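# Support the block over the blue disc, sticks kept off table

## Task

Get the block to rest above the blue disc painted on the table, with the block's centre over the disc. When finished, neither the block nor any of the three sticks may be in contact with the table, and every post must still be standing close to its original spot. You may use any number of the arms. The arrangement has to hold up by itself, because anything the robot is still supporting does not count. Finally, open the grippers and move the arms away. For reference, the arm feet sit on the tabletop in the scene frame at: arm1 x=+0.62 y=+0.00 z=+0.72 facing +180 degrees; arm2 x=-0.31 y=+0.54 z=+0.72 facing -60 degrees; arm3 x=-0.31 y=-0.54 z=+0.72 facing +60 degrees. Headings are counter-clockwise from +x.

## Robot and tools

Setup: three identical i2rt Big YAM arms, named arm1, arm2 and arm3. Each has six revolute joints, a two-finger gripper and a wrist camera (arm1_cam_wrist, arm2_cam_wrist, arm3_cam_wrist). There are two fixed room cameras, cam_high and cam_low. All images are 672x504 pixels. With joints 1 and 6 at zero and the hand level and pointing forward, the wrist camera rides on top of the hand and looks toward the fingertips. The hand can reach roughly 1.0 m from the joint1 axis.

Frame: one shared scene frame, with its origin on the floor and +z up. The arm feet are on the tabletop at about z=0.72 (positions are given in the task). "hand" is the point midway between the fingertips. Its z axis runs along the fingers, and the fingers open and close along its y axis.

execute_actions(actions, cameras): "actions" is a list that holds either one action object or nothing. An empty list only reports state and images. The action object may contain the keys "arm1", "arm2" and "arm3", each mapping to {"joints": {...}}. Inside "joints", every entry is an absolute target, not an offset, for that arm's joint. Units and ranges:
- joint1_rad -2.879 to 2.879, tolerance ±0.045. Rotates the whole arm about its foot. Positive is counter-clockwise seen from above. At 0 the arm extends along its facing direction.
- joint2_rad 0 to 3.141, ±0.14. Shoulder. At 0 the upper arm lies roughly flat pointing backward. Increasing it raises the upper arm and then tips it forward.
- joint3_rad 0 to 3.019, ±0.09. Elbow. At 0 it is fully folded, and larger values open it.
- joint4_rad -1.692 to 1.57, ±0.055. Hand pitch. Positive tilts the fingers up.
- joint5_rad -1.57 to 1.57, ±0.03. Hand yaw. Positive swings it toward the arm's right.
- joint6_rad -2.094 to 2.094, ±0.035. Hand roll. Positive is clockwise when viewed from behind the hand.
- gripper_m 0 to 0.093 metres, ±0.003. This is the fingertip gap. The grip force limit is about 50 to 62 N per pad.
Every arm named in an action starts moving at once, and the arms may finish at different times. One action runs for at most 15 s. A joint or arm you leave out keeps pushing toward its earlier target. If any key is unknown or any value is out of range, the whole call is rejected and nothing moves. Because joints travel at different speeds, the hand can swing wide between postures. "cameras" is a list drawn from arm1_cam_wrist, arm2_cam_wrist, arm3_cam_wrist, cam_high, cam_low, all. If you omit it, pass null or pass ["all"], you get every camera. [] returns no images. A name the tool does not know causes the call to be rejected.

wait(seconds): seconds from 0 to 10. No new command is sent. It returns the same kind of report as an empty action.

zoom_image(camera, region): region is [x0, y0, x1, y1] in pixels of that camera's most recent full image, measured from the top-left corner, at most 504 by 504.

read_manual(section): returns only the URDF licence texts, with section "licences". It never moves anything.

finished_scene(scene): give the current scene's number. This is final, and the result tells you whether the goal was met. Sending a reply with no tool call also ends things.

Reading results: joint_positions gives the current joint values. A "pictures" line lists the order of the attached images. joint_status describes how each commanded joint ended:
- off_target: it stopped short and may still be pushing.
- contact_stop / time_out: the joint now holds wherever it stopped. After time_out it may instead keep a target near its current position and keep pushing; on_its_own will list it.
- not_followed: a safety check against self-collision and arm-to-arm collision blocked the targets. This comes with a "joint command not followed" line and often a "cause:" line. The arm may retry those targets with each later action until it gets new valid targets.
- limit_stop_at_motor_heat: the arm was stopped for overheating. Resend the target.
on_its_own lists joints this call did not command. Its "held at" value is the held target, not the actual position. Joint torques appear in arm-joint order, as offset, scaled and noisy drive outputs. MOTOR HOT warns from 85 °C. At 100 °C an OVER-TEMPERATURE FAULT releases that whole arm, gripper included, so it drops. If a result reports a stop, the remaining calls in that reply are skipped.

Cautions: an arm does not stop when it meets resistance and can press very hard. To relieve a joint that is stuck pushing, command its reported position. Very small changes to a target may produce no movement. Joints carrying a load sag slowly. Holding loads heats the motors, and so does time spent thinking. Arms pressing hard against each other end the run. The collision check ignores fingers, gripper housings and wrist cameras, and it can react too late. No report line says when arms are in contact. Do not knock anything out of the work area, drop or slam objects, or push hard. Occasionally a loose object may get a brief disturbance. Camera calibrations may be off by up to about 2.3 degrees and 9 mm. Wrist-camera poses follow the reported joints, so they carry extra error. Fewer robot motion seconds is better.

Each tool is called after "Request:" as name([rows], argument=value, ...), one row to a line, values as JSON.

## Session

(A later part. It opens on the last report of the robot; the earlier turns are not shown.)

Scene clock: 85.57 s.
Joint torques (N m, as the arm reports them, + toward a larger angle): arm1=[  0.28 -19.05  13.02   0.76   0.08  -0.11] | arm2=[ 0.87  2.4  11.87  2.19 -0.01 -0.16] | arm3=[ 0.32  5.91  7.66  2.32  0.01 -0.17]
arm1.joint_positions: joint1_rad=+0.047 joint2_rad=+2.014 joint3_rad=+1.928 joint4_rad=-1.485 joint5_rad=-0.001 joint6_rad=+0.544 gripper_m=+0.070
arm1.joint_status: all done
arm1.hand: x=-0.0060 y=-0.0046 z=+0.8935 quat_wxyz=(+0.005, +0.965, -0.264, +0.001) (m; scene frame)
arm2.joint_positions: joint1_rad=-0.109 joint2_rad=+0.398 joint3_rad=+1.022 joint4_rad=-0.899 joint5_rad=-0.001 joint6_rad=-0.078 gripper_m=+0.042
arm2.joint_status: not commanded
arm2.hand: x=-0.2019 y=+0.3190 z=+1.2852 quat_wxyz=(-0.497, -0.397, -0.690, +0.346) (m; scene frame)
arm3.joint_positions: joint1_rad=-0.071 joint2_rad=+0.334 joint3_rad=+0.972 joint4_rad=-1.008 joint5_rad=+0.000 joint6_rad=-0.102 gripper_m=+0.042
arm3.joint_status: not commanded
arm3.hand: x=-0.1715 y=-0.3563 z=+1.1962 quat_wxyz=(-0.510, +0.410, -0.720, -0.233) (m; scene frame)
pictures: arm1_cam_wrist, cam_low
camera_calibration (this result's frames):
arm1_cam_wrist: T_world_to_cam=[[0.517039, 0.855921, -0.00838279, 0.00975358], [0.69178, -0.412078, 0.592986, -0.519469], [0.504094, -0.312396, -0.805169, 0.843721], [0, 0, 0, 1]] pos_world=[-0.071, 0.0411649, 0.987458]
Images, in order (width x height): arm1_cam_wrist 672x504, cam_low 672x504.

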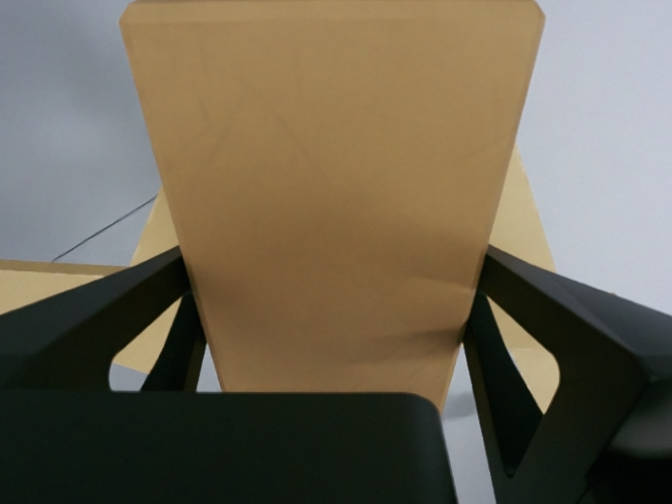

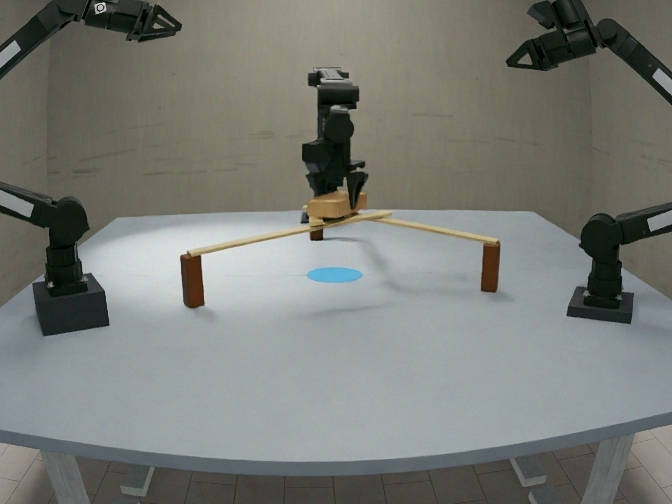

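Request:
execute_actions([
  {"arm1":{"joints":{"joint2_rad":2.04}}},
], cameras=["arm1_cam_wrist","cam_low"])

Request:
zoom_image(camera="cam_low", region=[295, 170, 400, 245])

Scene clock: 86.20 s.
Joint torques (N m, as the arm reports them, + toward a larger angle): arm1=[  0.32 -18.49  12.99   0.76   0.08  -0.11] | arm2=[ 1.03  2.77 11.82  2.17 -0.02 -0.13] | arm3=[ 0.19  5.81  7.64  2.34  0.   -0.16]
arm1.joint_positions: joint1_rad=+0.047 joint2_rad=+2.019 joint3_rad=+1.928 joint4_rad=-1.485 joint5_rad=-0.001 joint6_rad=+0.544 gripper_m=+0.070
arm1.joint_status: all done
arm1.hand: x=-0.0062 y=-0.0046 z=+0.8903 quat_wxyz=(+0.004, +0.965, -0.264, +0.004) (m; scene frame)
arm2.joint_positions: joint1_rad=-0.109 joint2_rad=+0.398 joint3_rad=+1.022 joint4_rad=-0.899 joint5_rad=-0.001 joint6_rad=-0.078 gripper_m=+0.042
arm2.joint_status: not commanded
arm2.hand: x=-0.2019 y=+0.3190 z=+1.2852 quat_wxyz=(-0.497, -0.397, -0.690, +0.346) (m; scene frame)
arm3.joint_positions: joint1_rad=-0.071 joint2_rad=+0.334 joint3_rad=+0.972 joint4_rad=-1.008 joint5_rad=+0.000 joint6_rad=-0.102 gripper_m=+0.042
arm3.joint_status: not commanded
arm3.hand: x=-0.1715 y=-0.3563 z=+1.1962 quat_wxyz=(-0.510, +0.410, -0.720, -0.233) (m; scene frame)
pictures: arm1_cam_wrist, cam_low
camera_calibration (this result's frames):
arm1_cam_wrist: T_world_to_cam=[[0.517038, 0.855944, -0.00557648, 0.00734328], [0.688622, -0.412079, 0.59665, -0.520728], [0.508401, -0.312331, -0.802482, 0.838837], [0, 0, 0, 1]] pos_world=[-0.0716773, 0.0411279, 0.983885]
Images, in order (width x height): arm1_cam_wrist 672x504, cam_low 672x504.

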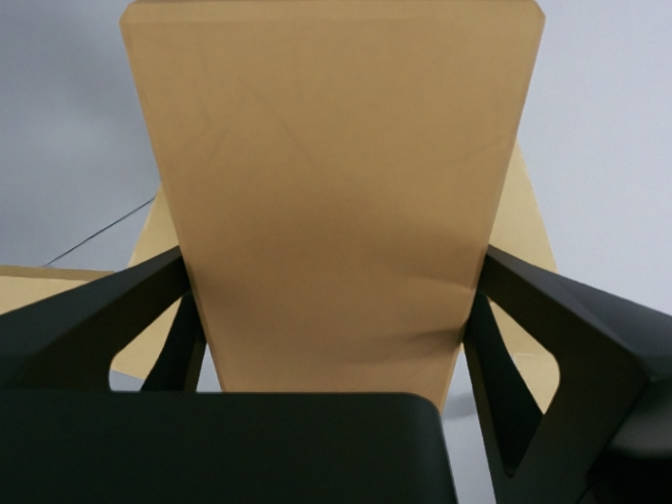

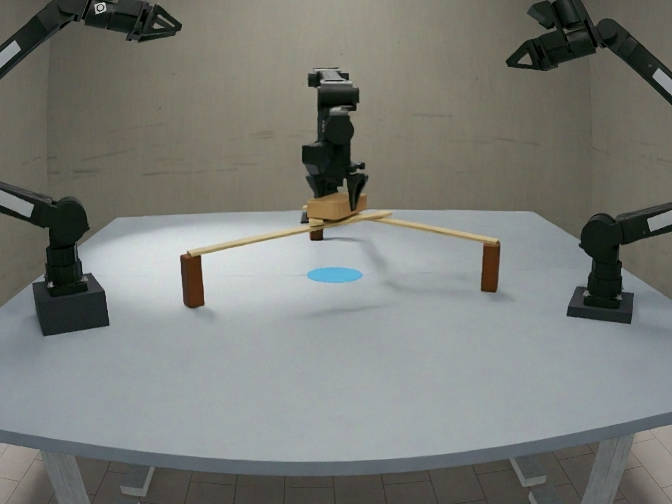

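Region (295, 170, 400, 245) of cam_low's 672x504 image, scaled by 4.800, with more detail than that image has; it fills the top 360 rows of this view, and the rest is white.

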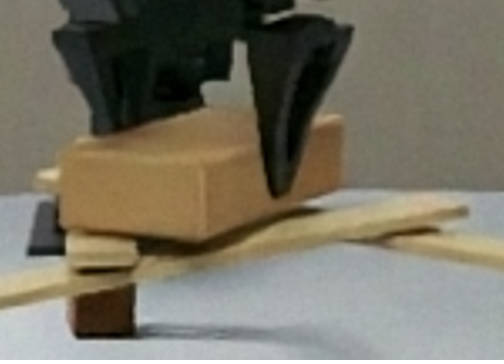

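Request:
execute_actions([
  {"arm1":{"joints":{"joint2_rad":2.017,"gripper_m":0.088}}},
], cameras=["arm1_cam_wrist","cam_low"])

Request:
zoom_image(camera="cam_low", region=[295, 170, 400, 245])

Scene clock: 86.97 s.
Joint torques (N m, as the arm reports them, + toward a larger angle): arm1=[  0.28 -20.05  12.98   0.75   0.08  -0.11] | arm2=[ 1.55  2.85 11.83  2.3  -0.03 -0.15] | arm3=[ 0.47  5.69  7.67  2.31  0.02 -0.14]
arm1.joint_positions: joint1_rad=+0.047 joint2_rad=+2.019 joint3_rad=+1.928 joint4_rad=-1.485 joint5_rad=-0.001 joint6_rad=+0.544 gripper_m=+0.088
arm1.joint_status: all done
arm1.hand: x=-0.0061 y=-0.0046 z=+0.8905 quat_wxyz=(+0.004, +0.965, -0.264, +0.004) (m; scene frame)
arm2.joint_positions: joint1_rad=-0.109 joint2_rad=+0.398 joint3_rad=+1.022 joint4_rad=-0.899 joint5_rad=-0.001 joint6_rad=-0.078 gripper_m=+0.042
arm2.joint_status: not commanded
arm2.hand: x=-0.2019 y=+0.3190 z=+1.2852 quat_wxyz=(-0.497, -0.397, -0.690, +0.346) (m; scene frame)
arm3.joint_positions: joint1_rad=-0.071 joint2_rad=+0.334 joint3_rad=+0.972 joint4_rad=-1.008 joint5_rad=+0.000 joint6_rad=-0.102 gripper_m=+0.042
arm3.joint_status: not commanded
arm3.hand: x=-0.1715 y=-0.3563 z=+1.1962 quat_wxyz=(-0.510, +0.410, -0.720, -0.233) (m; scene frame)
pictures: arm1_cam_wrist, cam_low
camera_calibration (this result's frames):
arm1_cam_wrist: T_world_to_cam=[[0.517038, 0.855943, -0.00577693, 0.00751514], [0.688848, -0.412079, 0.596389, -0.520639], [0.508094, -0.312335, -0.802675, 0.839186], [0, 0, 0, 1]] pos_world=[-0.0716295, 0.0411305, 0.984141]
Images, in order (width x height): arm1_cam_wrist 672x504, cam_low 672x504.

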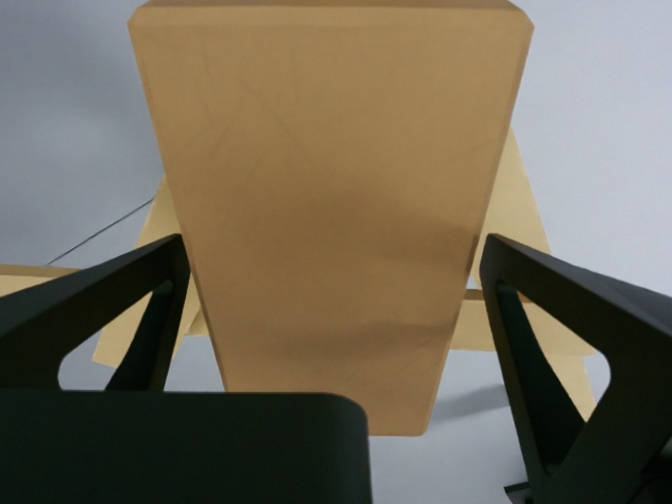

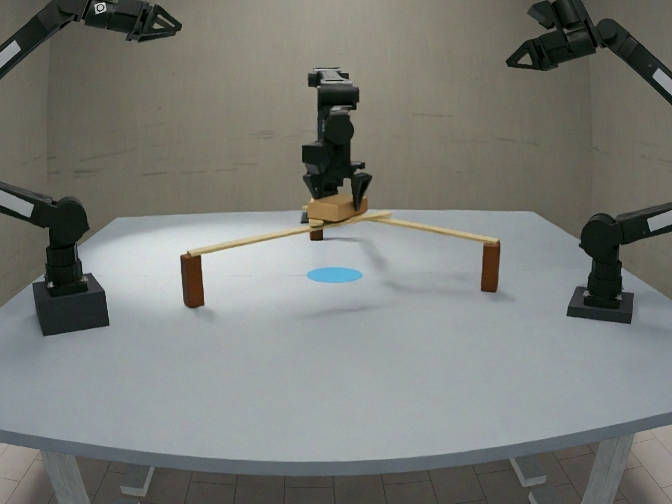

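Region (295, 170, 400, 245) of cam_low's 672x504 image, scaled by 4.800, with more detail than that image has; it fills the top 360 rows of this view, and the rest is white.

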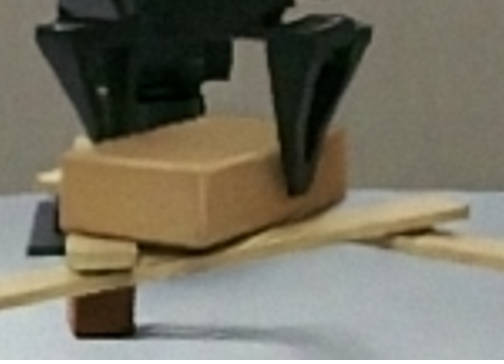

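The block is resting on the frame, with clearance on both sides of the fingers. I'll lift the arm clear using joint 2 only.

Request:
execute_actions([
  {"arm1":{"joints":{"joint2_rad":1.6}}},
], cameras=["arm1_cam_wrist","cam_high","cam_low"])

Scene clock: 88.70 s.
Joint torques (N m, as the arm reports them, + toward a larger angle): arm1=[  0.27 -14.21  11.66   1.55   0.07  -0.13] | arm2=[ 1.3   2.57 11.69  2.19 -0.01 -0.15] | arm3=[ 0.12  5.56  7.66  2.32  0.02 -0.18]
arm1.joint_positions: joint1_rad=+0.047 joint2_rad=+1.602 joint3_rad=+1.946 joint4_rad=-1.485 joint5_rad=-0.001 joint6_rad=+0.544 gripper_m=+0.088
arm1.joint_status: all done
arm1.hand: x=+0.0567 y=-0.0018 z=+1.1409 quat_wxyz=(+0.063, +0.942, -0.258, -0.204) (m; scene frame)
arm2.joint_positions: joint1_rad=-0.109 joint2_rad=+0.398 joint3_rad=+1.022 joint4_rad=-0.899 joint5_rad=-0.001 joint6_rad=-0.078 gripper_m=+0.042
arm2.joint_status: not commanded
arm2.hand: x=-0.2019 y=+0.3190 z=+1.2852 quat_wxyz=(-0.497, -0.397, -0.690, +0.346) (m; scene frame)
arm3.joint_positions: joint1_rad=-0.071 joint2_rad=+0.334 joint3_rad=+0.972 joint4_rad=-1.008 joint5_rad=+0.000 joint6_rad=-0.102 gripper_m=+0.042
arm3.joint_status: not commanded
arm3.hand: x=-0.1715 y=-0.3563 z=+1.1962 quat_wxyz=(-0.510, +0.410, -0.720, -0.233) (m; scene frame)
pictures: arm1_cam_wrist, cam_high, cam_low
camera_calibration (this result's frames):
arm1_cam_wrist: T_world_to_cam=[[0.468751, 0.853588, -0.227288, 0.229582], [0.874888, -0.413151, 0.252738, -0.330554], [0.12183, -0.317323, -0.940459, 1.18813], [0, 0, 0, 1]] pos_world=[0.0368313, 0.0444825, 1.25311]
Images, in order (width x height): arm1_cam_wrist 672x504, cam_high 672x504, cam_low 672x504.

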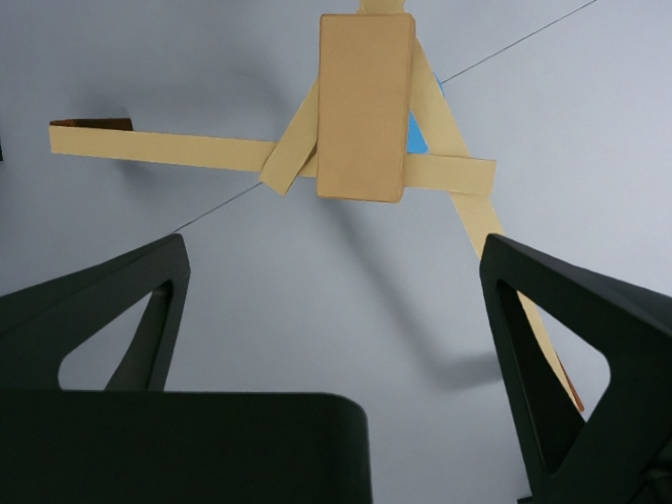

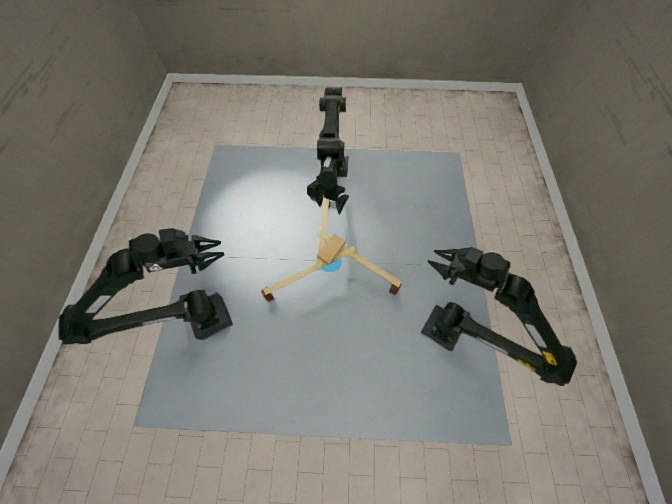

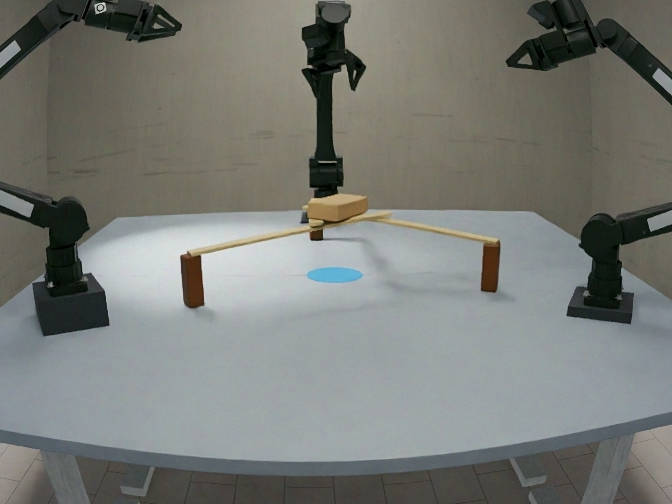

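The block is sitting on the stick frame above the disc, and all three arms are about 25 cm or more away from it.

Request:
finished_scene(scene=2)

The scene is finished: the task was done.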